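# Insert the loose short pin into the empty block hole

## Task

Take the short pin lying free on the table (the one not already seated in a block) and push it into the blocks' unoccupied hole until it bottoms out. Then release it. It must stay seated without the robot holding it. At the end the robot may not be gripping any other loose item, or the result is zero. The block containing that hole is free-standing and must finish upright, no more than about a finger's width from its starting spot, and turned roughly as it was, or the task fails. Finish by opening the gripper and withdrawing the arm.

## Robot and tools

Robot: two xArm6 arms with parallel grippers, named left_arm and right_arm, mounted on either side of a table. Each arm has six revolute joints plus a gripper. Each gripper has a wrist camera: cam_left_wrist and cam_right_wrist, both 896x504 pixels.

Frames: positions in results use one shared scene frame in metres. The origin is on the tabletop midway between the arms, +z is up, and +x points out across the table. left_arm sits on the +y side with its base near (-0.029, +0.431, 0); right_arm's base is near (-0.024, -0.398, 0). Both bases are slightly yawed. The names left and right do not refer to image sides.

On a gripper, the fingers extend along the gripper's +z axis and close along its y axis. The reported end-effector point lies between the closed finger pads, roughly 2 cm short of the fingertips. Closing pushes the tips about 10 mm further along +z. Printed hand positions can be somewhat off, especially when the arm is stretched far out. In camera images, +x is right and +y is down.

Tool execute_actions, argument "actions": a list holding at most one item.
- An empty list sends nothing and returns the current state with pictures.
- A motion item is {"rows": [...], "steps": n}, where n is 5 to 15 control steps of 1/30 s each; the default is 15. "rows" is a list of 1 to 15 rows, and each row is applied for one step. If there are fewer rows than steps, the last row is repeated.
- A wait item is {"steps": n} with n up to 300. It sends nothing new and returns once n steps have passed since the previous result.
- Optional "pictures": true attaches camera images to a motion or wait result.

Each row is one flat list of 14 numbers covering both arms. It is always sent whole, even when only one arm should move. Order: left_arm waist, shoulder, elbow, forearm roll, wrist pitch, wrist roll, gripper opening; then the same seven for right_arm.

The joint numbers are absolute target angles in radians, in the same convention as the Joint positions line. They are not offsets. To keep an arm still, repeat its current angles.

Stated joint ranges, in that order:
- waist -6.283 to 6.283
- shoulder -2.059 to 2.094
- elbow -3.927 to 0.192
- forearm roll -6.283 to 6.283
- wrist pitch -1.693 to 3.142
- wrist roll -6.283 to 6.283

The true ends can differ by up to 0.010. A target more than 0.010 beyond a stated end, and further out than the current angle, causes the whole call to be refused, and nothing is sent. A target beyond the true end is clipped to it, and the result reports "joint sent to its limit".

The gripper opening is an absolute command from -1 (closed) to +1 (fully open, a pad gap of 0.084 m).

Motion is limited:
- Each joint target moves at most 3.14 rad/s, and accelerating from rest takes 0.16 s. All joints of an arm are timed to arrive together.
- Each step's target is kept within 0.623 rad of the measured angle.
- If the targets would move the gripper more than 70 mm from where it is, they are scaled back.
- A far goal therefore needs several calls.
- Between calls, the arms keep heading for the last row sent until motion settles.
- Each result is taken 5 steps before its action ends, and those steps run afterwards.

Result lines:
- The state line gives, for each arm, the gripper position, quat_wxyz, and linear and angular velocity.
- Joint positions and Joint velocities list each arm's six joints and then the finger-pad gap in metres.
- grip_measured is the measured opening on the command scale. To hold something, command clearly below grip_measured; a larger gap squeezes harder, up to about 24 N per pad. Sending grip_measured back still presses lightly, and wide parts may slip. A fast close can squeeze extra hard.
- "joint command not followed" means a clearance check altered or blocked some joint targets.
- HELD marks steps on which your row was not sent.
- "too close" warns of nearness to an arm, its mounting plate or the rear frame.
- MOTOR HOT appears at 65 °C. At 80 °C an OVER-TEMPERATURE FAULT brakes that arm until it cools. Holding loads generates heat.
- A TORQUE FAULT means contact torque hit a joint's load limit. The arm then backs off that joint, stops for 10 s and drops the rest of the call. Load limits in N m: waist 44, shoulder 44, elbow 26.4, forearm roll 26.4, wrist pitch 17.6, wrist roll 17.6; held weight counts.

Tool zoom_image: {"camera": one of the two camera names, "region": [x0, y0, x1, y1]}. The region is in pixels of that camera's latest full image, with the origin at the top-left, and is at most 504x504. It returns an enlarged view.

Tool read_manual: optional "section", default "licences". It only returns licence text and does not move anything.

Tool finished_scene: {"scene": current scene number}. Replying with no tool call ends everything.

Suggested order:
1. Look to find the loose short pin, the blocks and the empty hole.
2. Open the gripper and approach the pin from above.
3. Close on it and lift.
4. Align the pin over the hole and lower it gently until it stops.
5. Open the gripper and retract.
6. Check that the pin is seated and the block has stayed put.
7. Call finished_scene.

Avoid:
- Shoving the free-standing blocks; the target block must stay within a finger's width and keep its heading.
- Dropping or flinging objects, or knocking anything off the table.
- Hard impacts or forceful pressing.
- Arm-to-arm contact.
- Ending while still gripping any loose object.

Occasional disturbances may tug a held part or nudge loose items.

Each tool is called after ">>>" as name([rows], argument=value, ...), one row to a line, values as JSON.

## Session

>>> execute_actions(actions=[])

Scene clock: 0.00 s of 4690.00 s.
left_arm: end_effector_position=(+0.2501, +0.5947, +0.2374) grip_measured=+1.00 end_effector_quat_wxyz=(+0.087, -0.059, +0.949, -0.297) end_effector_velocity=(-0.000, -0.001, -0.001) end_effector_angular_velocity=(-0.003, +0.003, -0.000) | right_arm: end_effector_position=(+0.5602, -0.3194, +0.3018) grip_measured=+1.00 end_effector_quat_wxyz=(+0.607, +0.776, +0.167, -0.032) end_effector_velocity=(-0.000, +0.000, +0.001) end_effector_angular_velocity=(+0.001, -0.000, +0.000)
Joint positions: left_arm=[ 0.969 -0.294 -0.81  -0.521  1.491 -2.202  0.084] | right_arm=[ 0.406  0.673 -1.866 -1.167  1.824  0.218  0.084]
Joint velocities: left_arm=[-0.001  0.002  0.002 -0.     0.    -0.001 -0.   ] | right_arm=[ 0.    -0.001  0.     0.001  0.    -0.001 -0.   ]

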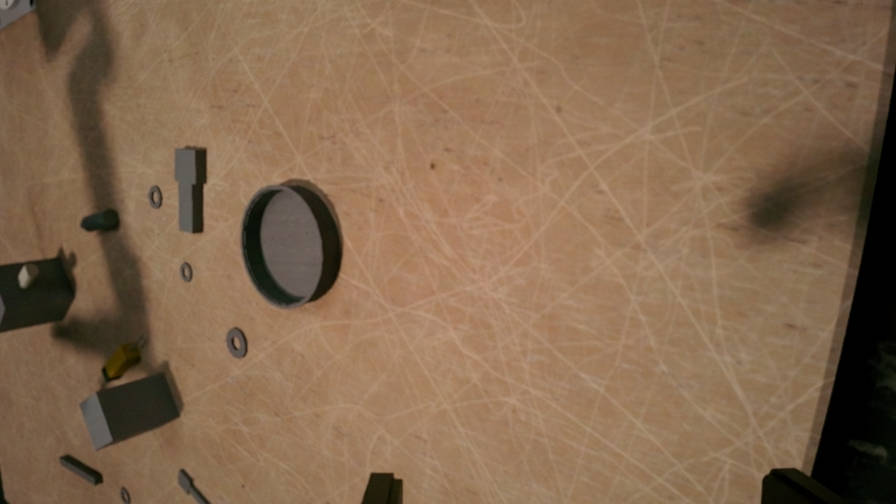

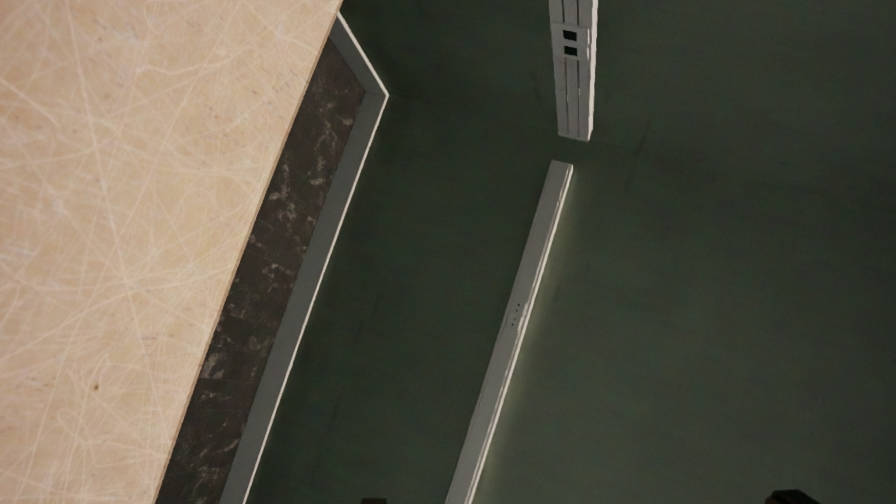

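>>> execute_actions([
  {"rows": [[-0.548, -0.0355, -1.6564, 0, 1.692, -3.7416, 1, 0.35, -0.0355, -1.6564, 0, 1.692, 0.5, 1]], "steps": 15},
])

>>> execute_actions([
  {"steps": 45},
], pictures=true)

Scene clock: 0.60 s of 4690.00 s.
left_arm: end_effector_position=(+0.3257, +0.5658, +0.3031) grip_measured=+1.00 end_effector_quat_wxyz=(-0.036, -0.002, +0.985, -0.171) end_effector_velocity=(+0.315, -0.229, +0.284) end_effector_angular_velocity=(+0.954, +0.190, -0.288) | right_arm: end_effector_position=(+0.4875, -0.3045, +0.3701) grip_measured=+1.00 end_effector_quat_wxyz=(+0.380, +0.923, +0.055, +0.037) end_effector_velocity=(-0.346, +0.208, +0.163) end_effector_angular_velocity=(+2.414, -0.308, -0.528)
Joint positions: left_arm=[ 0.586 -0.161 -1.19  -0.256  1.592 -2.586  0.084] | right_arm=[ 0.374  0.287 -1.753 -0.733  1.75   0.376  0.084]
Joint velocities: left_arm=[-1.36   0.301 -1.198  0.634  0.241 -1.351  0.   ] | right_arm=[-0.105 -1.36   0.401  2.062 -0.237  0.516  0.   ]
Steps of this call (steps 1 to 8: nothing new was sent; steps 9 to 18: the first 10 steps of this action). Readings (joint positions):
9: left_arm=[0.969 -0.294 -0.811 -0.520 1.491 -2.203] | right_arm=[0.406 0.673 -1.866 -1.166 1.824 0.219]
10: left_arm=[0.961 -0.290 -0.819 -0.512 1.495 -2.213] | right_arm=[0.405 0.666 -1.861 -1.156 1.821 0.223]
12: left_arm=[0.896 -0.262 -0.883 -0.454 1.517 -2.283] | right_arm=[0.400 0.606 -1.831 -1.087 1.806 0.254]
16: left_arm=[0.677 -0.184 -1.103 -0.303 1.574 -2.495] | right_arm=[0.381 0.383 -1.779 -0.862 1.767 0.340]
18: the state above

Scene clock: 2.10 s of 4690.00 s.
left_arm: end_effector_position=(+0.3424, +0.1768, +0.4200) grip_measured=+1.00 end_effector_quat_wxyz=(-0.000, +0.000, +1.000, +0.000) end_effector_velocity=(-0.000, -0.000, +0.000) end_effector_angular_velocity=(-0.000, -0.000, -0.001) | right_arm: end_effector_position=(+0.3708, -0.1827, +0.4200) grip_measured=+1.00 end_effector_quat_wxyz=(+0.000, +1.000, -0.000, -0.000) end_effector_velocity=(+0.000, -0.001, +0.001) end_effector_angular_velocity=(-0.000, -0.002, -0.000)
Joint positions: left_arm=[-0.548 -0.036 -1.656  0.     1.692 -3.742  0.084] | right_arm=[ 0.35  -0.035 -1.656 -0.     1.692  0.5    0.084]
Joint velocities: left_arm=[-0.001  0.    -0.001 -0.     0.     0.     0.   ] | right_arm=[-0.001 -0.001 -0.    -0.001 -0.    -0.001 -0.   ]
Kept back: nothing.
Steps of this call (steps 1 to 5: the last 5 steps of your previous action; steps 6 to 45: the robot went on to your last target). Readings (joint positions):
1: left_arm=[0.540 -0.152 -1.228 -0.236 1.600 -2.632] | right_arm=[0.371 0.243 -1.740 -0.663 1.742 0.392]
2: left_arm=[0.494 -0.142 -1.263 -0.217 1.607 -2.677] | right_arm=[0.368 0.202 -1.729 -0.589 1.735 0.408]
4: left_arm=[0.403 -0.126 -1.324 -0.184 1.620 -2.769] | right_arm=[0.363 0.135 -1.710 -0.440 1.724 0.433]
8: left_arm=[0.223 -0.101 -1.417 -0.133 1.640 -2.948] | right_arm=[0.355 0.028 -1.673 -0.157 1.703 0.476]
45: the state above
All arms were judged still, so your last target was given up. Only a new action makes them travel on or press farther. Fingers that are still opening or closing keep moving.

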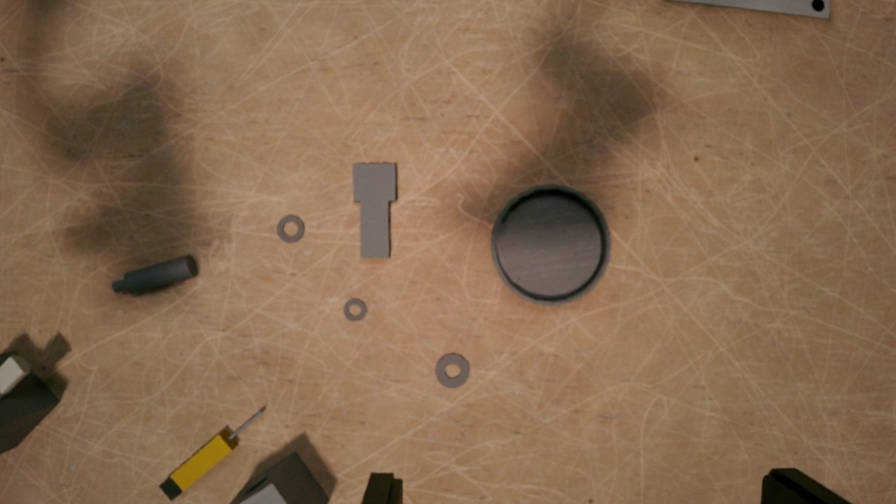

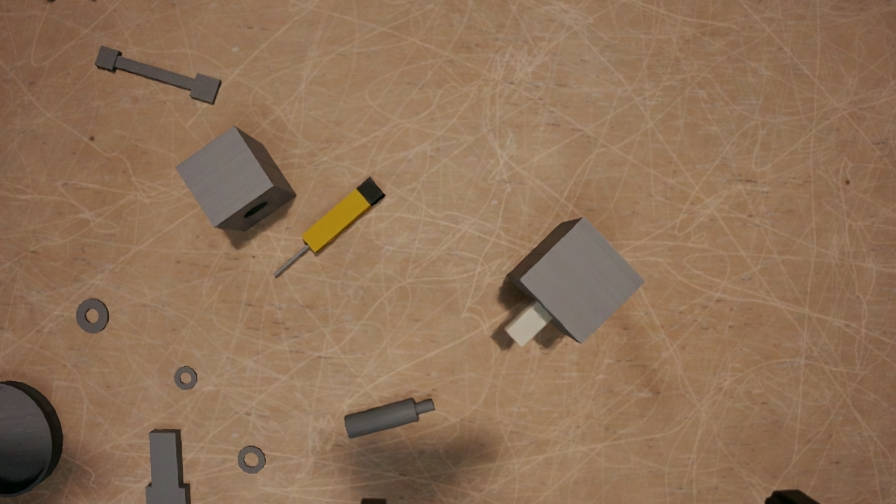

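>>> zoom_image(camera="cam_right_wrist", region=[160, 110, 460, 450])

>>> zoom_image(camera="cam_right_wrist", region=[170, 120, 310, 250])

Region (160, 110, 460, 450) of cam_right_wrist's 896x504 image, scaled by 1.482, with more detail than that image has; it fills the left 445 columns of this view, and the rest is white.

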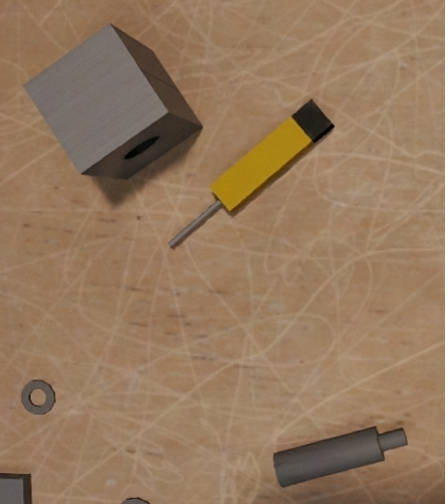

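Region (170, 120, 310, 250) of cam_right_wrist's 896x504 image, scaled by 3.600, with more detail than that image has; it fills the top 468 rows of this view, and the rest is white.

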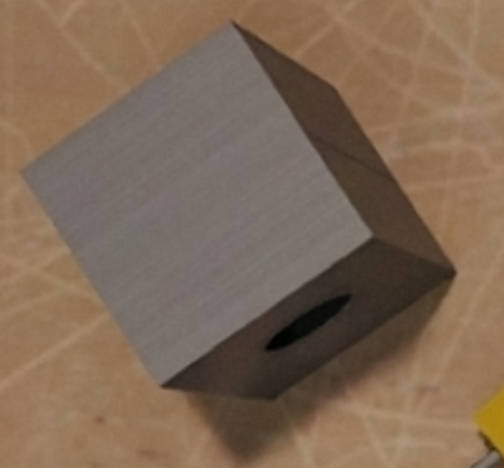

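>>> execute_actions([
  {"rows": [[-0.6, -0.0355, -1.6564, 0, 0.3, -3.14, -1, 0.6157, 0.0856, -0.8474, 0, 0.7618, 2.072, 0.0]], "steps": 15},
])

>>> execute_actions([
  {"steps": 12},
])

>>> execute_actions([
  {"rows": [[-0.638, 0.13, -1.2, 0, -0.3, -3.14, -1, 0.6157, 0.0856, -0.8474, 0, 0.7618, 2.072, 0.0]], "steps": 15},
], pictures=true)

Scene clock: 4.20 s of 4690.00 s.
left_arm: end_effector_position=(+0.4217, +0.1003, +0.4848) grip_measured=-0.59 end_effector_quat_wxyz=(+0.219, +0.195, +0.951, -0.101) end_effector_velocity=(+0.279, -0.263, +0.377) end_effector_angular_velocity=(-0.844, -1.911, -0.934) | right_arm: end_effector_position=(+0.3632, -0.1264, +0.2910) grip_measured=-0.01 end_effector_quat_wxyz=(+0.015, +0.995, -0.099, -0.018) end_effector_velocity=(-0.083, +0.152, -0.499) end_effector_angular_velocity=(-0.100, +0.042, -0.926)
Joint positions: left_arm=[-0.58  -0.035 -1.657 -0.     1.205 -3.371  0.018] | right_arm=[ 0.462  0.016 -1.351  0.     1.381  0.81   0.044]
Joint velocities: left_arm=[-0.084  0.001 -0.002  0.    -2.038  0.962 -0.212] | right_arm=[ 0.362  0.176  1.2    0.002 -1.284  1.289 -0.   ]
Steps of this call (steps 1 to 53: nothing new was sent; steps 54 to 63: the first 10 steps of this action). Readings (joint positions):
54: left_arm=[-0.548 -0.036 -1.656 0.000 1.691 -3.740] | right_arm=[0.350 -0.035 -1.656 -0.000 1.691 0.501]
55: left_arm=[-0.549 -0.036 -1.656 0.000 1.681 -3.731] | right_arm=[0.353 -0.035 -1.649 -0.000 1.681 0.511]
57: left_arm=[-0.554 -0.035 -1.655 0.000 1.612 -3.664] | right_arm=[0.378 -0.029 -1.593 -0.001 1.617 0.574]
61: left_arm=[-0.574 -0.035 -1.656 -0.000 1.342 -3.445] | right_arm=[0.438 0.005 -1.430 0.000 1.463 0.728]
63: the state above

Scene clock: 4.60 s of 4690.00 s.
left_arm: end_effector_position=(+0.4774, +0.0453, +0.6772) grip_measured=-1.00 end_effector_quat_wxyz=(+0.571, +0.248, +0.757, -0.198) end_effector_velocity=(-0.023, -0.004, +0.423) end_effector_angular_velocity=(-0.715, -1.430, -0.111) | right_arm: end_effector_position=(+0.3125, -0.0902, +0.1269) grip_measured=-0.01 end_effector_quat_wxyz=(+0.006, +0.897, -0.442, -0.002) end_effector_velocity=(-0.138, +0.008, -0.257) end_effector_angular_velocity=(+0.008, -0.062, -2.847)
Joint positions: left_arm=[-0.598 -0.036 -1.657  0.     0.396 -3.16   0.   ] | right_arm=[ 0.591  0.075 -0.927  0.     0.864  1.658  0.044]
Joint velocities: left_arm=[-0.027 -0.013 -0.016  0.    -1.542  0.309  0.   ] | right_arm=[ 0.217  0.101  0.719  0.001 -0.871  3.063 -0.   ]
Kept back: nothing.
Steps of this call (steps 1 to 5: the last 5 steps of your previous action; steps 6 to 12: the robot went on to your last target). Readings (joint positions):
1: left_arm=[-0.583 -0.035 -1.657 -0.000 1.137 -3.341] | right_arm=[0.474 0.022 -1.311 0.000 1.337 0.855]
2: left_arm=[-0.585 -0.035 -1.657 -0.000 1.068 -3.315] | right_arm=[0.486 0.028 -1.271 0.000 1.290 0.903]
4: left_arm=[-0.589 -0.035 -1.657 -0.000 0.931 -3.272] | right_arm=[0.510 0.039 -1.194 0.000 1.194 1.009]
8: left_arm=[-0.594 -0.035 -1.657 -0.000 0.657 -3.212] | right_arm=[0.554 0.059 -1.049 0.000 1.013 1.280]
12: the state above

Scene clock: 4.93 s of 4690.00 s.
left_arm: end_effector_position=(+0.5051, +0.0044, +0.5661) grip_measured=-1.00 end_effector_quat_wxyz=(+0.595, +0.256, +0.732, -0.209) end_effector_velocity=(+0.039, -0.107, -0.512) end_effector_angular_velocity=(+0.014, -0.014, -0.092) | right_arm: end_effector_position=(+0.2986, -0.0886, +0.1015) grip_measured=-0.01 end_effector_quat_wxyz=(-0.002, +0.795, -0.607, +0.000) end_effector_velocity=(+0.000, +0.000, -0.001) end_effector_angular_velocity=(+0.003, -0.004, -0.029)
Joint positions: left_arm=[-0.621  0.061 -1.395 -0.    -0.031 -3.144  0.   ] | right_arm=[ 0.615  0.084 -0.85  -0.     0.762  2.07   0.044]
Joint velocities: left_arm=[-0.087  0.369  1.017  0.    -1.389  0.02   0.   ] | right_arm=[ 0.    -0.001  0.005 -0.001 -0.008  0.03  -0.   ]
Steps of this call (steps 1 to 10: the first 10 steps of this action). Readings (joint positions):
1: left_arm=[-0.599 -0.036 -1.658 0.000 0.351 -3.151] | right_arm=[0.598 0.078 -0.905 0.000 0.836 1.760]
2: left_arm=[-0.600 -0.035 -1.653 -0.000 0.312 -3.148] | right_arm=[0.604 0.081 -0.886 0.000 0.813 1.853]
4: left_arm=[-0.605 -0.023 -1.606 -0.000 0.227 -3.148] | right_arm=[0.611 0.084 -0.861 0.000 0.781 1.990]
8: left_arm=[-0.616 0.036 -1.462 -0.000 0.061 -3.145] | right_arm=[0.615 0.085 -0.850 -0.000 0.763 2.066]
10: the state above

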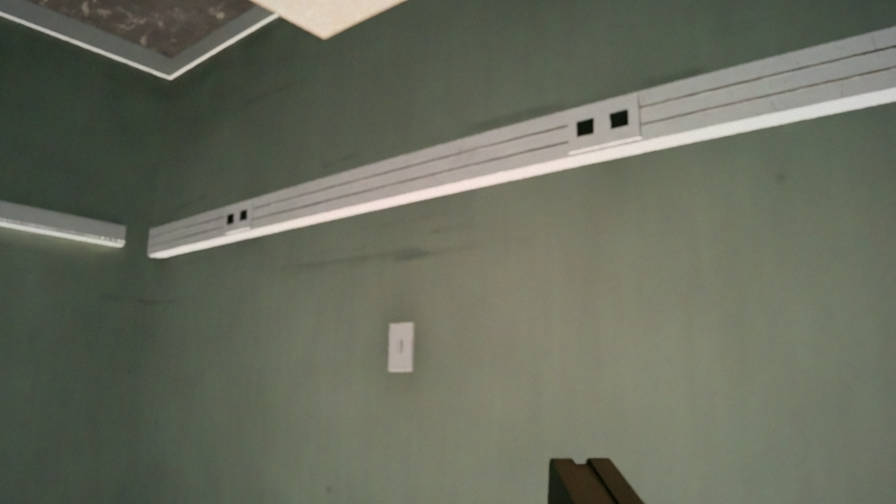

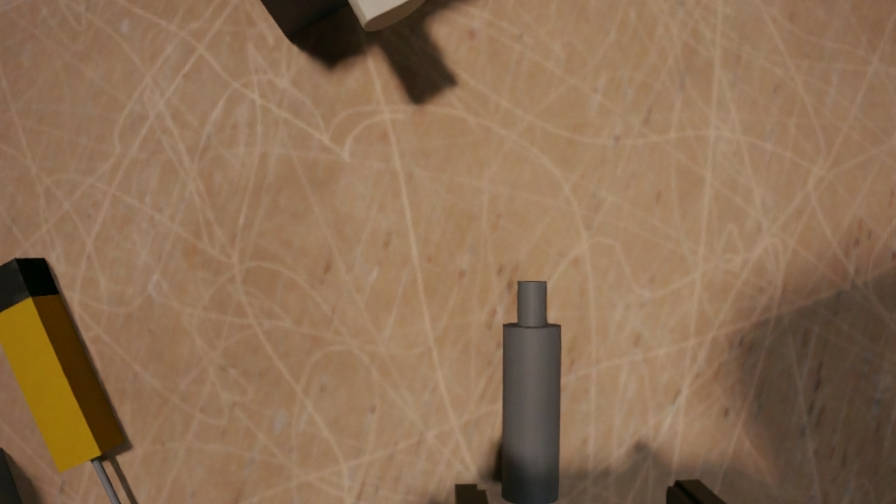

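>>> execute_actions([
  {"rows": [[-0.638,0.30,-0.75,0,-0.9,-3.14,-1, 0.6150,0.095,-0.8455,0,0.7505,2.0712,-0.25],[-0.638,0.30,-0.75,0,-0.9,-3.14,-1, 0.6145,0.110,-0.8425,0,0.7325,2.0707,-0.25],[-0.638,0.30,-0.75,0,-0.9,-3.14,-1, 0.6140,0.128,-0.8390,0,0.7110,2.0702,-0.25],[-0.638,0.30,-0.75,0,-0.9,-3.14,-1, 0.6135,0.146,-0.8357,0,0.6897,2.0697,-0.25],[-0.638,0.30,-0.75,0,-0.9,-3.14,-1, 0.6130,0.163,-0.8325,0,0.6695,2.0692,-0.25],[-0.638,0.30,-0.75,0,-0.9,-3.14,-1, 0.6125,0.1799,-0.8295,0,0.6496,2.0687,-0.25],[-0.638,0.30,-0.75,0,-0.9,-3.14,-1, 0.6125,0.196,-0.8270,0,0.6310,2.0687,-0.25],[-0.638,0.30,-0.75,0,-0.9,-3.14,-1, 0.6125,0.211,-0.8250,0,0.6140,2.0687,-0.25],[-0.638,0.30,-0.75,0,-0.9,-3.14,-1, 0.6125,0.225,-0.8232,0,0.5982,2.0687,-0.25],[-0.638,0.30,-0.75,0,-0.9,-3.14,-1, 0.6125,0.237,-0.8220,0,0.5850,2.0687,-0.25],[-0.638,0.30,-0.75,0,-0.9,-3.14,-1, 0.6125,0.247,-0.8211,0,0.5741,2.0687,-0.25],[-0.638,0.30,-0.75,0,-0.9,-3.14,-1, 0.6125,0.255,-0.8204,0,0.5654,2.0687,-0.25],[-0.638,0.30,-0.75,0,-0.9,-3.14,-1, 0.6125,0.260,-0.8201,0,0.5601,2.0687,-0.25],[-0.638,0.30,-0.75,0,-0.9,-3.14,-1, 0.6125,0.263,-0.8199,0,0.5569,2.0687,-0.25],[-0.638,0.30,-0.75,0,-0.9,-3.14,-1, 0.6125,0.2644,-0.8198,0,0.5554,2.0687,-0.25]], "steps": 15},
])

>>> execute_actions([
  {"rows": [[-0.638,0.474,-0.3015,0,-1.5225,-3.14,-1, 0.6125,0.2644,-0.8198,0,0.5554,2.0687,-0.25]], "steps": 15},
])

>>> execute_actions([
  {"steps": 25},
], pictures=true)

Scene clock: 6.20 s of 4690.00 s.
left_arm: end_effector_position=(+0.4795, +0.0108, +0.3407) grip_measured=-1.00 end_effector_quat_wxyz=(+0.590, +0.264, +0.733, -0.212) end_effector_velocity=(-0.157, +0.131, -0.481) end_effector_angular_velocity=(+0.036, +0.044, +0.001) | right_arm: end_effector_position=(+0.2994, -0.0894, +0.0489) grip_measured=-0.27 end_effector_quat_wxyz=(+0.002, +0.794, -0.608, -0.000) end_effector_velocity=(-0.000, -0.001, -0.186) end_effector_angular_velocity=(-0.005, +0.005, +0.001)
Joint positions: left_arm=[-0.638  0.231 -0.933  0.    -0.654 -3.14   0.   ] | right_arm=[ 0.612  0.205 -0.825  0.     0.623  2.069  0.032]
Joint velocities: left_arm=[ 0.001  0.412  1.077  0.    -1.433  0.     0.   ] | right_arm=[-0.001  0.454  0.063  0.    -0.511 -0.002 -0.   ]
Steps of this call (steps 1 to 5: the last 5 steps of your previous action; steps 6 to 28: the robot went on to your last target; steps 29 to 38: the first 10 steps of this action). Readings (joint positions):
29: left_arm=[-0.638 0.130 -1.200 -0.000 -0.301 -3.140] | right_arm=[0.616 0.086 -0.847 -0.000 0.761 2.072]
30: left_arm=[-0.638 0.131 -1.195 -0.000 -0.311 -3.140] | right_arm=[0.616 0.089 -0.847 -0.000 0.756 2.072]
32: left_arm=[-0.638 0.144 -1.152 -0.000 -0.380 -3.140] | right_arm=[0.615 0.107 -0.845 -0.000 0.733 2.071]
36: left_arm=[-0.638 0.204 -1.004 0.000 -0.560 -3.140] | right_arm=[0.613 0.173 -0.830 0.000 0.659 2.069]
38: the state above

Scene clock: 6.70 s of 4690.00 s.
left_arm: end_effector_position=(+0.3725, +0.0993, +0.1877) grip_measured=-1.00 end_effector_quat_wxyz=(+0.588, +0.265, +0.735, -0.211) end_effector_velocity=(-0.341, +0.281, -0.235) end_effector_angular_velocity=(+0.009, +0.010, -0.001) | right_arm: end_effector_position=(+0.3004, -0.0885, +0.0264) grip_measured=-0.27 end_effector_quat_wxyz=(-0.000, +0.794, -0.608, +0.000) end_effector_velocity=(-0.002, -0.002, -0.002) end_effector_angular_velocity=(-0.004, +0.005, -0.001)
Joint positions: left_arm=[-0.638  0.411 -0.465 -0.    -1.295 -3.14   0.   ] | right_arm=[ 0.613  0.264 -0.82  -0.     0.555  2.069  0.032]
Joint velocities: left_arm=[-0.001  0.458  1.175  0.    -1.62   0.     0.   ] | right_arm=[-0.     0.003  0.004  0.001 -0.    -0.    -0.   ]
Steps of this call (steps 1 to 5: the last 5 steps of your previous action; steps 6 to 15: the first 10 steps of this action). Readings (joint positions):
6: left_arm=[-0.638 0.301 -0.753 0.000 -0.884 -3.140] | right_arm=[0.613 0.261 -0.819 0.000 0.560 2.069]
7: left_arm=[-0.638 0.304 -0.744 0.000 -0.902 -3.140] | right_arm=[0.613 0.263 -0.819 0.000 0.558 2.069]
9: left_arm=[-0.638 0.318 -0.701 -0.000 -0.979 -3.140] | right_arm=[0.613 0.264 -0.820 -0.000 0.556 2.069]
13: left_arm=[-0.638 0.381 -0.542 0.000 -1.188 -3.140] | right_arm=[0.613 0.264 -0.820 -0.000 0.555 2.069]
15: the state above

Scene clock: 7.53 s of 4690.00 s.
left_arm: end_effector_position=(+0.3235, +0.1398, +0.1641) grip_measured=-1.00 end_effector_quat_wxyz=(+0.588, +0.265, +0.734, -0.211) end_effector_velocity=(-0.001, -0.000, -0.000) end_effector_angular_velocity=(+0.001, +0.001, -0.002) | right_arm: end_effector_position=(+0.3002, -0.0887, +0.0260) grip_measured=-0.27 end_effector_quat_wxyz=(-0.000, +0.794, -0.608, +0.000) end_effector_velocity=(-0.000, -0.000, -0.000) end_effector_angular_velocity=(-0.000, +0.000, +0.000)
Joint positions: left_arm=[-0.638  0.474 -0.302 -0.    -1.522 -3.14   0.   ] | right_arm=[ 0.613  0.264 -0.82  -0.     0.555  2.069  0.032]
Joint velocities: left_arm=[-0.002 -0.     0.002 -0.    -0.    -0.     0.   ] | right_arm=[ 0.  0.  0. -0.  0.  0. -0.]
Kept back: nothing.
Steps of this call (steps 1 to 5: the last 5 steps of your previous action; steps 6 to 25: the robot went on to your last target). Readings (joint positions):
1: left_arm=[-0.638 0.426 -0.425 -0.000 -1.350 -3.140] | right_arm=[0.613 0.264 -0.820 -0.000 0.555 2.069]
2: left_arm=[-0.638 0.441 -0.386 0.000 -1.403 -3.140] | right_arm=[0.613 0.264 -0.820 -0.000 0.555 2.069]
4: left_arm=[-0.638 0.466 -0.323 0.000 -1.484 -3.140] | right_arm=[0.613 0.264 -0.820 -0.000 0.555 2.069]
8: left_arm=[-0.638 0.473 -0.304 -0.000 -1.520 -3.140] | right_arm=[0.613 0.264 -0.820 -0.000 0.555 2.069]
25: the state above

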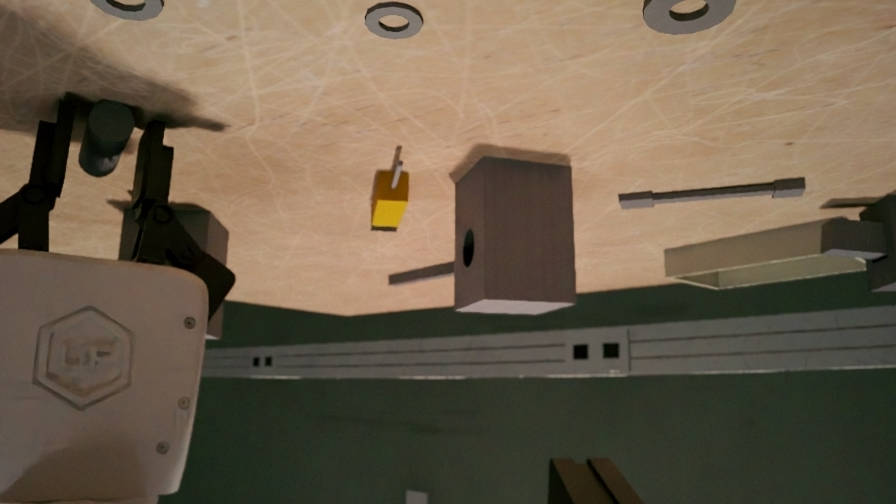

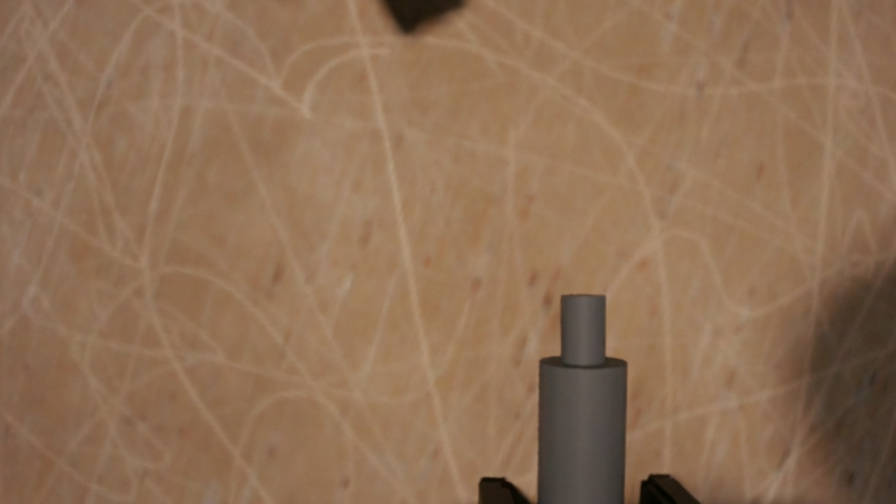

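>>> zoom_image(camera="cam_left_wrist", region=[20, 70, 240, 220])

Region (20, 70, 240, 220) of cam_left_wrist's 896x504 image, scaled by 2.291, with more detail than that image has; it fills the top 344 rows of this view, and the rest is white.

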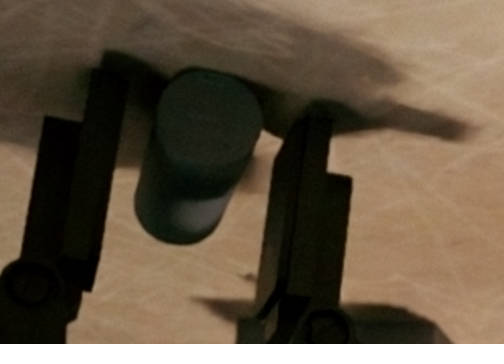

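>>> execute_actions([
  {"rows": [[-0.638,0.474,-0.3015,0,-1.5225,-3.14,-1, 0.6125,0.2660,-0.8197,0,0.5537,2.0687,-0.25],[-0.638,0.474,-0.3015,0,-1.5225,-3.14,-1, 0.6125,0.2680,-0.8196,0,0.5516,2.0687,-0.3],[-0.638,0.474,-0.3015,0,-1.5225,-3.14,-1, 0.6125,0.2696,-0.8195,0,0.5499,2.0687,-0.36],[-0.638,0.474,-0.3015,0,-1.5225,-3.14,-1, 0.6125,0.2696,-0.8195,0,0.5499,2.0687,-0.42],[-0.638,0.474,-0.3015,0,-1.5225,-3.14,-1, 0.6125,0.2696,-0.8195,0,0.5499,2.0687,-0.46],[-0.638,0.474,-0.3015,0,-1.5225,-3.14,-1, 0.6125,0.2696,-0.8195,0,0.5499,2.0687,-0.5],[-0.638,0.474,-0.3015,0,-1.5225,-3.14,-1, 0.6125,0.2696,-0.8195,0,0.5499,2.0687,-0.54],[-0.638,0.474,-0.3015,0,-1.5225,-3.14,-1, 0.6125,0.2696,-0.8195,0,0.5499,2.0687,-0.58],[-0.638,0.474,-0.3015,0,-1.5225,-3.14,-1, 0.6125,0.2696,-0.8195,0,0.5499,2.0687,-0.62],[-0.638,0.474,-0.3015,0,-1.5225,-3.14,-1, 0.6125,0.2696,-0.8195,0,0.5499,2.0687,-0.7],[-0.638,0.474,-0.3015,0,-1.5225,-3.14,-1, 0.6125,0.2696,-0.8195,0,0.5499,2.0687,-0.8],[-0.638,0.474,-0.3015,0,-1.5225,-3.14,-1, 0.6125,0.2696,-0.8195,0,0.5499,2.0687,-0.9],[-0.638,0.474,-0.3015,0,-1.5225,-3.14,-1, 0.6125,0.2696,-0.8195,0,0.5499,2.0687,-1]], "steps": 15},
])

Scene clock: 8.47 s of 4690.00 s.
left_arm: end_effector_position=(+0.3235, +0.1398, +0.1641) grip_measured=-1.00 end_effector_quat_wxyz=(+0.588, +0.265, +0.734, -0.211) end_effector_velocity=(+0.000, -0.000, +0.000) end_effector_angular_velocity=(-0.001, +0.000, +0.001) | right_arm: end_effector_position=(+0.3001, -0.0888, +0.0239) grip_measured=-0.56 end_effector_quat_wxyz=(+0.000, +0.794, -0.608, -0.000) end_effector_velocity=(+0.000, +0.000, +0.000) end_effector_angular_velocity=(+0.000, -0.001, +0.000)
Joint positions: left_arm=[-0.638  0.474 -0.301 -0.    -1.523 -3.14   0.   ] | right_arm=[ 0.612  0.27  -0.819  0.     0.55   2.069  0.02 ]
Joint velocities: left_arm=[ 0.    -0.    -0.001 -0.     0.    -0.001  0.   ] | right_arm=[-0.    -0.     0.    -0.001 -0.001  0.    -0.   ]
Steps of this call (steps 1 to 15: the robot went on to your last target; steps 16 to 18: nothing new was sent; steps 19 to 28: the first 10 steps of this action). Readings (joint positions):
19: left_arm=[-0.638 0.474 -0.302 0.000 -1.523 -3.140] | right_arm=[0.612 0.264 -0.820 -0.000 0.555 2.069]
20: left_arm=[-0.638 0.474 -0.302 -0.000 -1.522 -3.140] | right_arm=[0.613 0.265 -0.820 -0.000 0.554 2.069]
22: left_arm=[-0.638 0.474 -0.302 -0.000 -1.523 -3.140] | right_arm=[0.613 0.268 -0.820 -0.000 0.552 2.069]
26: left_arm=[-0.638 0.474 -0.302 -0.000 -1.522 -3.140] | right_arm=[0.612 0.270 -0.819 0.000 0.550 2.069]
28: the state above

>>> execute_actions([
  {"rows": [[-0.638,0.474,-0.3015,0,-1.5225,-3.14,-1, 0.6125,0.265,-0.8198,0,0.5548,2.0687,-1],[-0.638,0.474,-0.3015,0,-1.5225,-3.14,-1, 0.6125,0.255,-0.8204,0,0.5654,2.0687,-1],[-0.638,0.474,-0.3015,0,-1.5225,-3.14,-1, 0.6125,0.237,-0.8220,0,0.5850,2.0687,-1],[-0.638,0.474,-0.3015,0,-1.5225,-3.14,-1, 0.6125,0.211,-0.8250,0,0.6140,2.05,-1],[-0.638,0.474,-0.3015,0,-1.5225,-3.14,-1, 0.6125,0.18,-0.8295,0,0.6496,2.0,-1],[-0.638,0.474,-0.3015,0,-1.5225,-3.14,-1, 0.6125,0.15,-0.84,0,0.69,1.92,-1],[-0.638,0.474,-0.3015,0,-1.5225,-3.14,-1, 0.61,0.13,-0.86,0,0.73,1.83,-1],[-0.638,0.474,-0.3015,0,-1.5225,-3.14,-1, 0.605,0.13,-0.88,0,0.75,1.74,-1],[-0.638,0.474,-0.3015,0,-1.5225,-3.14,-1, 0.60,0.14,-0.90,0,0.76,1.65,-1],[-0.638,0.474,-0.3015,0,-1.5225,-3.14,-1, 0.595,0.155,-0.92,0,0.765,1.56,-1],[-0.638,0.474,-0.3015,0,-1.5225,-3.14,-1, 0.59,0.17,-0.94,0,0.77,1.47,-1],[-0.638,0.474,-0.3015,0,-1.5225,-3.14,-1, 0.585,0.185,-0.96,0,0.775,1.38,-1],[-0.638,0.474,-0.3015,0,-1.5225,-3.14,-1, 0.58,0.20,-0.98,0,0.78,1.29,-1],[-0.638,0.474,-0.3015,0,-1.5225,-3.14,-1, 0.575,0.215,-1.0,0,0.785,1.20,-1],[-0.638,0.474,-0.3015,0,-1.5225,-3.14,-1, 0.57,0.23,-1.02,0,0.79,1.11,-1]], "steps": 15},
])

>>> execute_actions([
  {"rows": [[-0.638,0.474,-0.3015,0,-1.5225,-3.14,-1, 0.566,0.25,-1.04,0,0.79,1.02,-1],[-0.638,0.474,-0.3015,0,-1.5225,-3.14,-1, 0.562,0.27,-1.06,0,0.79,0.93,-1],[-0.638,0.474,-0.3015,0,-1.5225,-3.14,-1, 0.558,0.29,-1.08,0,0.79,0.84,-1],[-0.638,0.474,-0.3015,0,-1.5225,-3.14,-1, 0.554,0.31,-1.10,0,0.79,0.75,-1],[-0.638,0.474,-0.3015,0,-1.5225,-3.14,-1, 0.550,0.33,-1.12,0,0.79,0.66,-1],[-0.638,0.474,-0.3015,0,-1.5225,-3.14,-1, 0.546,0.35,-1.14,0,0.79,0.57,-1],[-0.638,0.474,-0.3015,0,-1.5225,-3.14,-1, 0.542,0.37,-1.16,0,0.79,0.48,-1],[-0.638,0.474,-0.3015,0,-1.5225,-3.14,-1, 0.539,0.388,-1.178,0,0.79,0.39,-1],[-0.638,0.474,-0.3015,0,-1.5225,-3.14,-1, 0.536,0.404,-1.193,0,0.789,0.31,-1],[-0.638,0.474,-0.3015,0,-1.5225,-3.14,-1, 0.534,0.418,-1.206,0,0.788,0.24,-1],[-0.638,0.474,-0.3015,0,-1.5225,-3.14,-1, 0.532,0.430,-1.218,0,0.788,0.18,-1],[-0.638,0.474,-0.3015,0,-1.5225,-3.14,-1, 0.531,0.438,-1.226,0,0.788,0.135,-1],[-0.638,0.474,-0.3015,0,-1.5225,-3.14,-1, 0.530,0.4435,-1.231,0,0.7875,0.105,-1],[-0.638,0.474,-0.3015,0,-1.5225,-3.14,-1, 0.5295,0.4471,-1.2342,0,0.7871,0.0867,-1]], "steps": 15},
])

>>> execute_actions([
  {"steps": 20},
], pictures=true)

Scene clock: 9.70 s of 4690.00 s.
left_arm: end_effector_position=(+0.3235, +0.1398, +0.1641) grip_measured=-1.00 end_effector_quat_wxyz=(+0.588, +0.265, +0.734, -0.211) end_effector_velocity=(-0.000, +0.000, -0.001) end_effector_angular_velocity=(+0.002, +0.001, +0.000) | right_arm: end_effector_position=(+0.3045, -0.0855, +0.0802) grip_measured=-0.56 end_effector_quat_wxyz=(-0.002, +0.856, -0.517, +0.001) end_effector_velocity=(+0.097, +0.064, +0.249) end_effector_angular_velocity=(+0.082, -0.098, +2.010)
Joint positions: left_arm=[-0.638  0.474 -0.302 -0.    -1.523 -3.14   0.   ] | right_arm=[ 0.611  0.147 -0.858 -0.     0.706  1.848  0.02 ]
Joint velocities: left_arm=[-0.     0.001  0.002 -0.     0.     0.     0.   ] | right_arm=[-0.045 -0.275 -0.48  -0.     0.628 -2.055 -0.   ]
Steps of this call (steps 1 to 5: the last 5 steps of your previous action; steps 6 to 15: the robot went on to your last target; steps 16 to 27: nothing new was sent; steps 28 to 37: the first 10 steps of this action). Readings (joint positions):
28: left_arm=[-0.638 0.474 -0.302 -0.000 -1.523 -3.140] | right_arm=[0.613 0.269 -0.820 0.000 0.550 2.069]
29: left_arm=[-0.638 0.474 -0.302 -0.000 -1.522 -3.140] | right_arm=[0.612 0.268 -0.819 0.000 0.553 2.069]
31: left_arm=[-0.638 0.474 -0.302 -0.000 -1.523 -3.140] | right_arm=[0.612 0.254 -0.819 0.000 0.569 2.068]
35: left_arm=[-0.638 0.474 -0.302 0.000 -1.523 -3.140] | right_arm=[0.612 0.179 -0.833 0.000 0.657 1.970]
37: the state above

Scene clock: 10.20 s of 4690.00 s.
left_arm: end_effector_position=(+0.3235, +0.1398, +0.1641) grip_measured=-1.00 end_effector_quat_wxyz=(+0.588, +0.265, +0.734, -0.211) end_effector_velocity=(+0.000, +0.000, +0.000) end_effector_angular_velocity=(-0.000, +0.000, +0.001) | right_arm: end_effector_position=(+0.3756, -0.0642, +0.0780) grip_measured=-0.56 end_effector_quat_wxyz=(+0.000, +0.998, +0.061, -0.000) end_effector_velocity=(+0.144, +0.047, -0.081) end_effector_angular_velocity=(+0.004, -0.001, +2.521)
Joint positions: left_arm=[-0.638  0.474 -0.302 -0.    -1.523 -3.14   0.   ] | right_arm=[ 0.546  0.35  -1.138 -0.     0.79   0.574  0.02 ]
Joint velocities: left_arm=[ 0.001 -0.    -0.     0.     0.001 -0.     0.   ] | right_arm=[-0.108  0.558 -0.561  0.    -0.    -2.629  0.   ]
Steps of this call (steps 1 to 5: the last 5 steps of your previous action; steps 6 to 15: the first 10 steps of this action). Readings (joint positions):
6: left_arm=[-0.638 0.474 -0.302 -0.000 -1.523 -3.140] | right_arm=[0.585 0.180 -0.964 -0.000 0.773 1.369]
7: left_arm=[-0.638 0.474 -0.301 -0.000 -1.523 -3.140] | right_arm=[0.580 0.197 -0.983 -0.000 0.778 1.282]
9: left_arm=[-0.638 0.474 -0.301 -0.000 -1.522 -3.140] | right_arm=[0.570 0.234 -1.020 -0.000 0.786 1.107]
13: left_arm=[-0.638 0.474 -0.301 -0.000 -1.523 -3.140] | right_arm=[0.554 0.311 -1.099 0.000 0.789 0.752]
15: the state above

Scene clock: 10.87 s of 4690.00 s.
left_arm: end_effector_position=(+0.3235, +0.1398, +0.1641) grip_measured=-1.00 end_effector_quat_wxyz=(+0.588, +0.265, +0.734, -0.211) end_effector_velocity=(-0.000, -0.000, -0.000) end_effector_angular_velocity=(+0.000, -0.000, -0.001) | right_arm: end_effector_position=(+0.3995, -0.0562, +0.0621) grip_measured=-0.56 end_effector_quat_wxyz=(-0.000, +0.956, +0.292, +0.000) end_effector_velocity=(+0.000, -0.000, -0.000) end_effector_angular_velocity=(-0.001, -0.001, +0.002)
Joint positions: left_arm=[-0.638  0.474 -0.301  0.    -1.522 -3.14   0.   ] | right_arm=[ 0.53   0.447 -1.234  0.     0.787  0.087  0.02 ]
Joint velocities: left_arm=[-0. -0.  0.  0.  0.  0.  0.] | right_arm=[-0.     0.001 -0.001 -0.002 -0.    -0.001 -0.   ]
Kept back: nothing.
Steps of this call (steps 1 to 5: the last 5 steps of your previous action; steps 6 to 20: the robot went on to your last target). Readings (joint positions):
1: left_arm=[-0.638 0.474 -0.301 -0.000 -1.522 -3.140] | right_arm=[0.543 0.368 -1.156 -0.000 0.790 0.487]
2: left_arm=[-0.638 0.474 -0.301 -0.000 -1.523 -3.140] | right_arm=[0.540 0.385 -1.173 -0.000 0.789 0.403]
4: left_arm=[-0.638 0.474 -0.302 -0.000 -1.523 -3.140] | right_arm=[0.535 0.415 -1.203 -0.000 0.789 0.254]
8: left_arm=[-0.638 0.474 -0.301 -0.000 -1.523 -3.140] | right_arm=[0.530 0.445 -1.231 -0.000 0.787 0.103]
20: the state above

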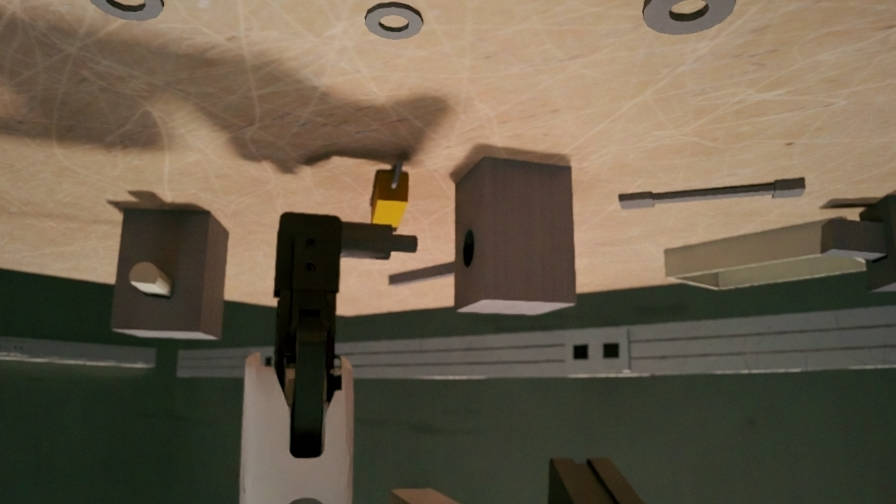

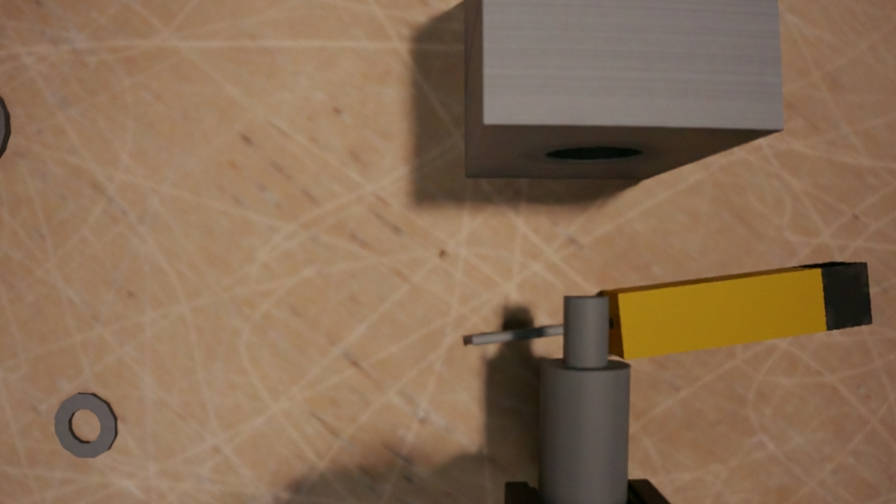

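>>> zoom_image(camera="cam_right_wrist", region=[480, 110, 700, 400])

>>> zoom_image(camera="cam_left_wrist", region=[320, 190, 500, 300])

Region (480, 110, 700, 400) of cam_right_wrist's 896x504 image, scaled by 1.738, with more detail than that image has; it fills the left 382 columns of this view, and the rest is white.

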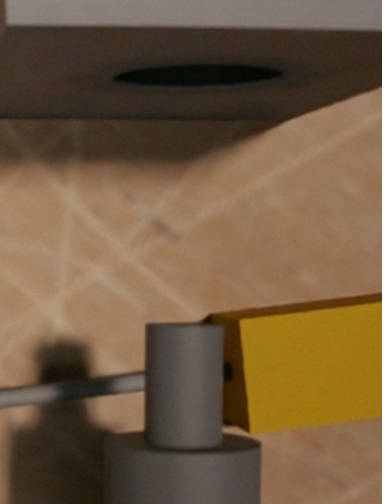

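Region (320, 190, 500, 300) of cam_left_wrist's 896x504 image, scaled by 2.800, with more detail than that image has.

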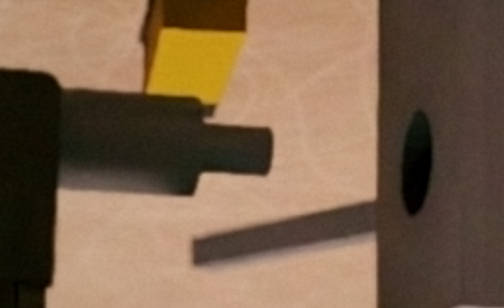

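>>> execute_actions([
  {"rows": [[-0.638,0.474,-0.3015,0,-1.5225,-3.14,-1, 0.5288,0.4534,-1.2443,0,0.7909,0.0860,-1],[-0.638,0.474,-0.3015,0,-1.5225,-3.14,-1, 0.5276,0.4648,-1.2624,0,0.7976,0.0848,-1],[-0.638,0.474,-0.3015,0,-1.5225,-3.14,-1, 0.5264,0.4762,-1.2805,0,0.8043,0.0836,-1],[-0.638,0.474,-0.3015,0,-1.5225,-3.14,-1, 0.5252,0.4876,-1.2986,0,0.8110,0.0824,-1],[-0.638,0.474,-0.3015,0,-1.5225,-3.14,-1, 0.5239,0.4989,-1.3168,0,0.8179,0.0811,-1],[-0.638,0.474,-0.3015,0,-1.5225,-3.14,-1, 0.5227,0.5103,-1.3349,0,0.8246,0.0799,-1],[-0.638,0.474,-0.3015,0,-1.5225,-3.14,-1, 0.5222,0.5216,-1.3533,0,0.8317,0.0794,-1],[-0.638,0.474,-0.3015,0,-1.5225,-3.14,-1, 0.5217,0.5329,-1.3716,0,0.8387,0.0789,-1],[-0.638,0.474,-0.3015,0,-1.5225,-3.14,-1, 0.5213,0.5435,-1.3889,0,0.8454,0.0785,-1],[-0.638,0.474,-0.3015,0,-1.5225,-3.14,-1, 0.5208,0.5535,-1.4051,0,0.8516,0.0780,-1],[-0.638,0.474,-0.3015,0,-1.5225,-3.14,-1, 0.5204,0.5621,-1.4191,0,0.8570,0.0776,-1],[-0.638,0.474,-0.3015,0,-1.5225,-3.14,-1, 0.5201,0.5687,-1.4299,0,0.8612,0.0773,-1],[-0.638,0.474,-0.3015,0,-1.5225,-3.14,-1, 0.5200,0.5734,-1.4375,0,0.8641,0.0772,-1],[-0.638,0.474,-0.3015,0,-1.5225,-3.14,-1, 0.5198,0.5757,-1.4413,0,0.8656,0.0770,-1],[-0.638,0.474,-0.3015,0,-1.5225,-3.14,-1, 0.5198,0.5767,-1.4429,0,0.8662,0.0770,-1]], "steps": 15},
])

>>> execute_actions([
  {"steps": 20},
], pictures=true)

>>> zoom_image(camera="cam_left_wrist", region=[400, 205, 500, 290])

Scene clock: 12.13 s of 4690.00 s.
left_arm: end_effector_position=(+0.3235, +0.1398, +0.1641) grip_measured=-1.00 end_effector_quat_wxyz=(+0.588, +0.265, +0.734, -0.211) end_effector_velocity=(-0.000, -0.000, +0.001) end_effector_angular_velocity=(-0.001, -0.002, -0.001) | right_arm: end_effector_position=(+0.4234, -0.0426, +0.0621) grip_measured=-0.56 end_effector_quat_wxyz=(-0.000, +0.956, +0.292, +0.000) end_effector_velocity=(+0.089, +0.059, +0.000) end_effector_angular_velocity=(+0.000, +0.001, +0.000)
Joint positions: left_arm=[-0.638  0.474 -0.302 -0.    -1.523 -3.14   0.   ] | right_arm=[ 0.522  0.528 -1.364 -0.     0.836  0.079  0.02 ]
Joint velocities: left_arm=[-0.001 -0.002 -0.    -0.    -0.     0.     0.   ] | right_arm=[-0.016  0.327 -0.53   0.001  0.203 -0.017 -0.   ]
Steps of this call (steps 1 to 15: the robot went on to your last target; steps 16 to 28: nothing new was sent; steps 29 to 38: the first 10 steps of this action). Readings (joint positions):
29: left_arm=[-0.638 0.474 -0.302 0.000 -1.523 -3.140] | right_arm=[0.529 0.447 -1.235 0.000 0.787 0.087]
30: left_arm=[-0.638 0.474 -0.301 0.000 -1.523 -3.140] | right_arm=[0.529 0.450 -1.238 0.000 0.789 0.086]
32: left_arm=[-0.638 0.474 -0.301 -0.000 -1.523 -3.140] | right_arm=[0.528 0.463 -1.260 0.000 0.797 0.085]
36: left_arm=[-0.638 0.474 -0.301 -0.000 -1.523 -3.140] | right_arm=[0.523 0.506 -1.328 -0.000 0.822 0.081]
38: the state above

Scene clock: 12.80 s of 4690.00 s.
left_arm: end_effector_position=(+0.3235, +0.1398, +0.1641) grip_measured=-1.00 end_effector_quat_wxyz=(+0.588, +0.265, +0.734, -0.211) end_effector_velocity=(-0.000, -0.000, -0.001) end_effector_angular_velocity=(+0.001, +0.001, -0.001) | right_arm: end_effector_position=(+0.4362, -0.0340, +0.0620) grip_measured=-0.56 end_effector_quat_wxyz=(+0.000, +0.956, +0.292, -0.000) end_effector_velocity=(+0.000, +0.000, +0.001) end_effector_angular_velocity=(+0.001, -0.001, -0.003)
Joint positions: left_arm=[-0.638  0.474 -0.302  0.    -1.523 -3.14   0.   ] | right_arm=[ 0.52   0.577 -1.443  0.     0.866  0.077  0.02 ]
Joint velocities: left_arm=[-0.     0.001  0.     0.     0.     0.001  0.   ] | right_arm=[-0.    -0.001 -0.001  0.     0.     0.002 -0.   ]
Kept back: nothing.
Steps of this call (steps 1 to 5: the last 5 steps of your previous action; steps 6 to 20: the robot went on to your last target). Readings (joint positions):
1: left_arm=[-0.638 0.474 -0.302 0.000 -1.523 -3.140] | right_arm=[0.521 0.539 -1.381 -0.000 0.842 0.079]
2: left_arm=[-0.638 0.474 -0.302 -0.000 -1.523 -3.140] | right_arm=[0.521 0.549 -1.398 -0.000 0.848 0.078]
4: left_arm=[-0.638 0.474 -0.302 0.000 -1.523 -3.140] | right_arm=[0.520 0.565 -1.424 -0.000 0.858 0.078]
8: left_arm=[-0.638 0.474 -0.301 -0.000 -1.523 -3.140] | right_arm=[0.520 0.576 -1.441 -0.000 0.866 0.077]
20: the state above

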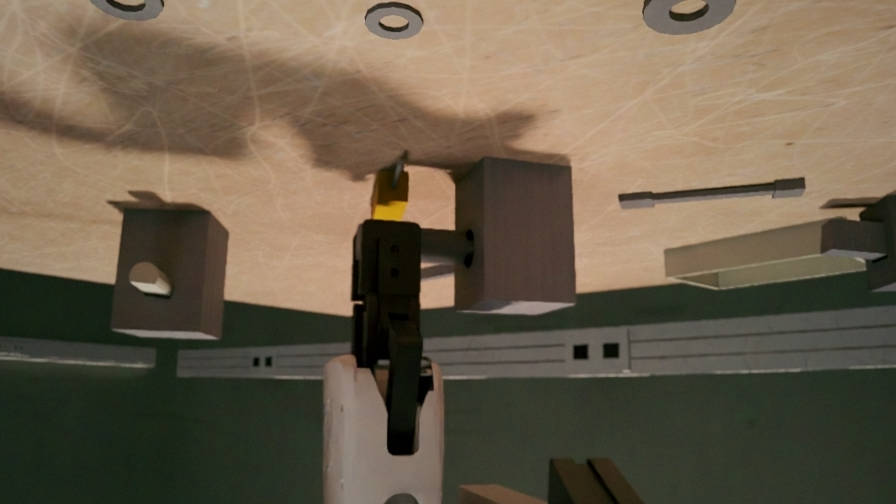

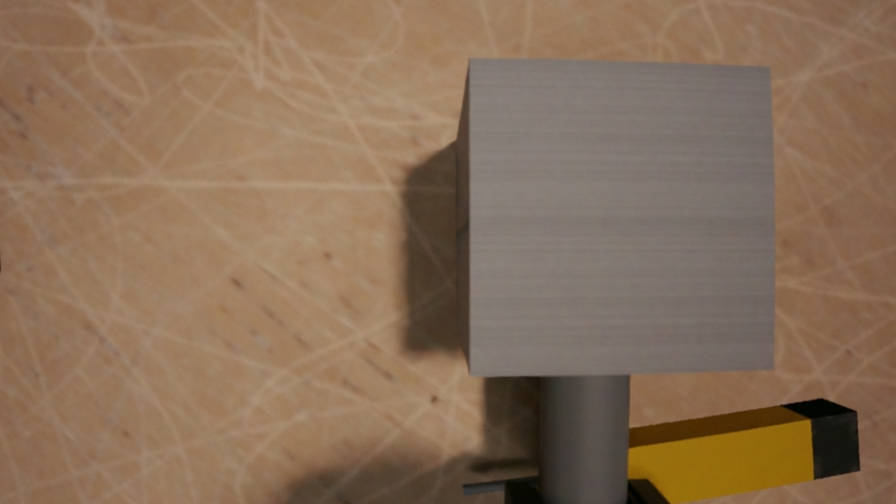

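Region (400, 205, 500, 290) of cam_left_wrist's 896x504 image, scaled by 5.040, with more detail than that image has; it fills the top 428 rows of this view, and the rest is white.

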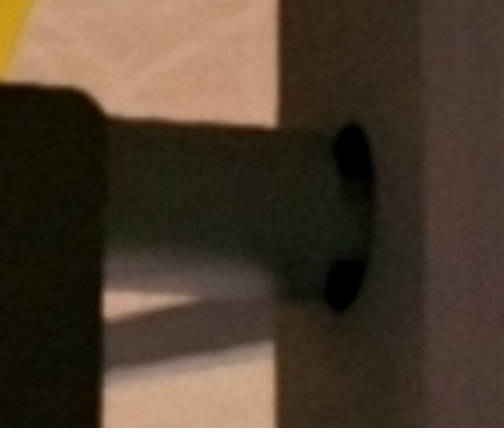

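>>> execute_actions([
  {"rows": [[-0.638,0.474,-0.3015,0,-1.5225,-3.14,-1, 0.5197,0.5793,-1.4472,0,0.8679,0.0769,-1],[-0.638,0.474,-0.3015,0,-1.5225,-3.14,-1, 0.5196,0.5819,-1.4515,0,0.8696,0.0768,-1],[-0.638,0.474,-0.3015,0,-1.5225,-3.14,-1, 0.5195,0.5845,-1.4558,0,0.8713,0.0767,-1],[-0.638,0.474,-0.3015,0,-1.5225,-3.14,-1, 0.5194,0.5871,-1.4601,0,0.8730,0.0766,-1],[-0.638,0.474,-0.3015,0,-1.5225,-3.14,-1, 0.5193,0.5897,-1.4644,0,0.8747,0.0765,-1],[-0.638,0.474,-0.3015,0,-1.5225,-3.14,-1, 0.5192,0.5923,-1.4687,0,0.8764,0.0764,-1],[-0.638,0.474,-0.3015,0,-1.5225,-3.14,-1, 0.5191,0.5949,-1.4730,0,0.8781,0.0763,-1],[-0.638,0.474,-0.3015,0,-1.5225,-3.14,-1, 0.5190,0.5975,-1.4773,0,0.8798,0.0762,-1],[-0.638,0.474,-0.3015,0,-1.5225,-3.14,-1, 0.5189,0.6001,-1.4816,0,0.8815,0.0761,-1],[-0.638,0.474,-0.3015,0,-1.5225,-3.14,-1, 0.5188,0.6027,-1.4859,0,0.8832,0.0760,-1]], "steps": 15},
])

>>> execute_actions([
  {"steps": 13},
], pictures=true)

Scene clock: 13.93 s of 4690.00 s.
left_arm: end_effector_position=(+0.3235, +0.1398, +0.1641) grip_measured=-1.00 end_effector_quat_wxyz=(+0.588, +0.265, +0.734, -0.211) end_effector_velocity=(-0.000, -0.001, +0.000) end_effector_angular_velocity=(-0.000, -0.001, -0.001) | right_arm: end_effector_position=(+0.4415, -0.0303, +0.0621) grip_measured=-0.56 end_effector_quat_wxyz=(-0.000, +0.956, +0.292, +0.000) end_effector_velocity=(+0.020, +0.014, +0.001) end_effector_angular_velocity=(+0.001, -0.001, -0.000)
Joint positions: left_arm=[-0.638  0.474 -0.301  0.    -1.523 -3.14   0.   ] | right_arm=[ 0.519  0.597 -1.477 -0.     0.88   0.076  0.02 ]
Joint velocities: left_arm=[-0.001 -0.001 -0.     0.     0.     0.     0.   ] | right_arm=[-0.003  0.076 -0.128 -0.     0.051 -0.003 -0.   ]
Steps of this call (steps 1 to 15: the robot went on to your last target; steps 16 to 24: nothing new was sent; steps 25 to 34: the first 10 steps of this action). Readings (joint positions):
25: left_arm=[-0.638 0.474 -0.301 0.000 -1.522 -3.140] | right_arm=[0.520 0.577 -1.443 0.000 0.866 0.077]
26: left_arm=[-0.638 0.474 -0.301 0.000 -1.523 -3.140] | right_arm=[0.520 0.578 -1.445 0.000 0.867 0.077]
28: left_arm=[-0.638 0.474 -0.302 -0.000 -1.523 -3.140] | right_arm=[0.520 0.582 -1.452 0.000 0.870 0.077]
32: left_arm=[-0.638 0.474 -0.301 -0.000 -1.523 -3.140] | right_arm=[0.519 0.592 -1.468 -0.000 0.876 0.076]
34: the state above

Scene clock: 14.37 s of 4690.00 s.
left_arm: end_effector_position=(+0.3235, +0.1398, +0.1641) grip_measured=-1.00 end_effector_quat_wxyz=(+0.588, +0.265, +0.734, -0.211) end_effector_velocity=(+0.000, -0.000, +0.000) end_effector_angular_velocity=(-0.001, -0.001, -0.000) | right_arm: end_effector_position=(+0.4429, -0.0294, +0.0621) grip_measured=-0.56 end_effector_quat_wxyz=(+0.000, +0.956, +0.292, -0.000) end_effector_velocity=(-0.000, +0.000, -0.000) end_effector_angular_velocity=(+0.000, +0.000, -0.000)
Joint positions: left_arm=[-0.638  0.474 -0.301  0.    -1.523 -3.14   0.   ] | right_arm=[ 0.519  0.603 -1.486  0.     0.883  0.076  0.02 ]
Joint velocities: left_arm=[-0.    -0.001 -0.    -0.    -0.    -0.     0.   ] | right_arm=[ 0.     0.001 -0.     0.001 -0.     0.     0.   ]
Kept back: nothing.
Steps of this call (steps 1 to 5: the last 5 steps of your previous action; steps 6 to 13: the robot went on to your last target). Readings (joint positions):
1: left_arm=[-0.638 0.474 -0.302 0.000 -1.523 -3.140] | right_arm=[0.519 0.600 -1.481 -0.000 0.881 0.076]
2: left_arm=[-0.638 0.474 -0.301 -0.000 -1.523 -3.140] | right_arm=[0.519 0.601 -1.484 -0.000 0.882 0.076]
4: left_arm=[-0.638 0.474 -0.301 0.000 -1.523 -3.140] | right_arm=[0.519 0.602 -1.485 -0.000 0.883 0.076]
8: left_arm=[-0.638 0.474 -0.302 0.000 -1.523 -3.140] | right_arm=[0.519 0.603 -1.486 0.000 0.883 0.076]
13: the state above

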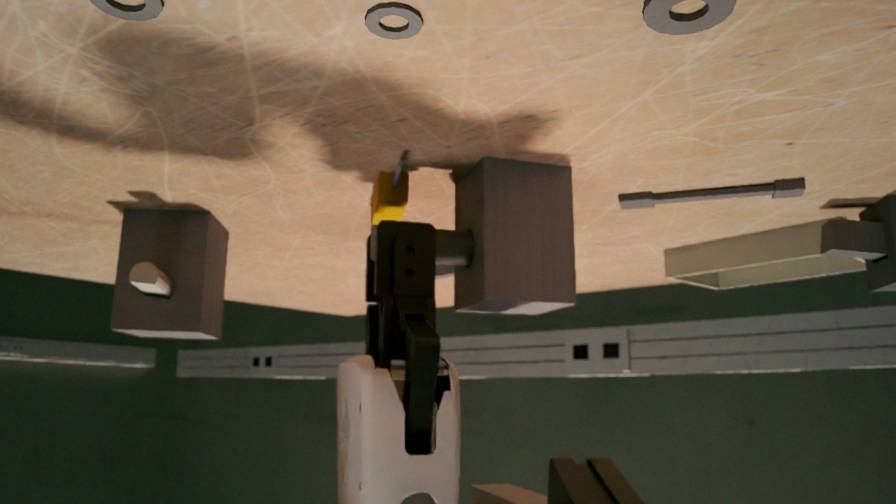

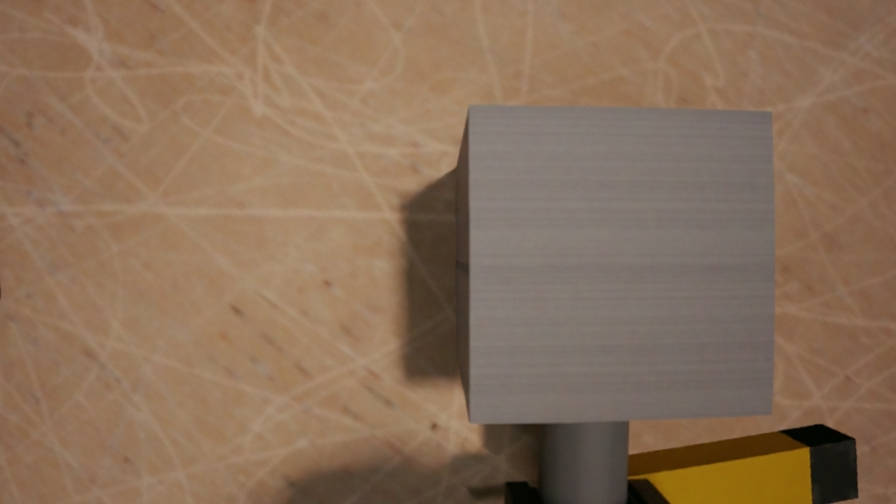

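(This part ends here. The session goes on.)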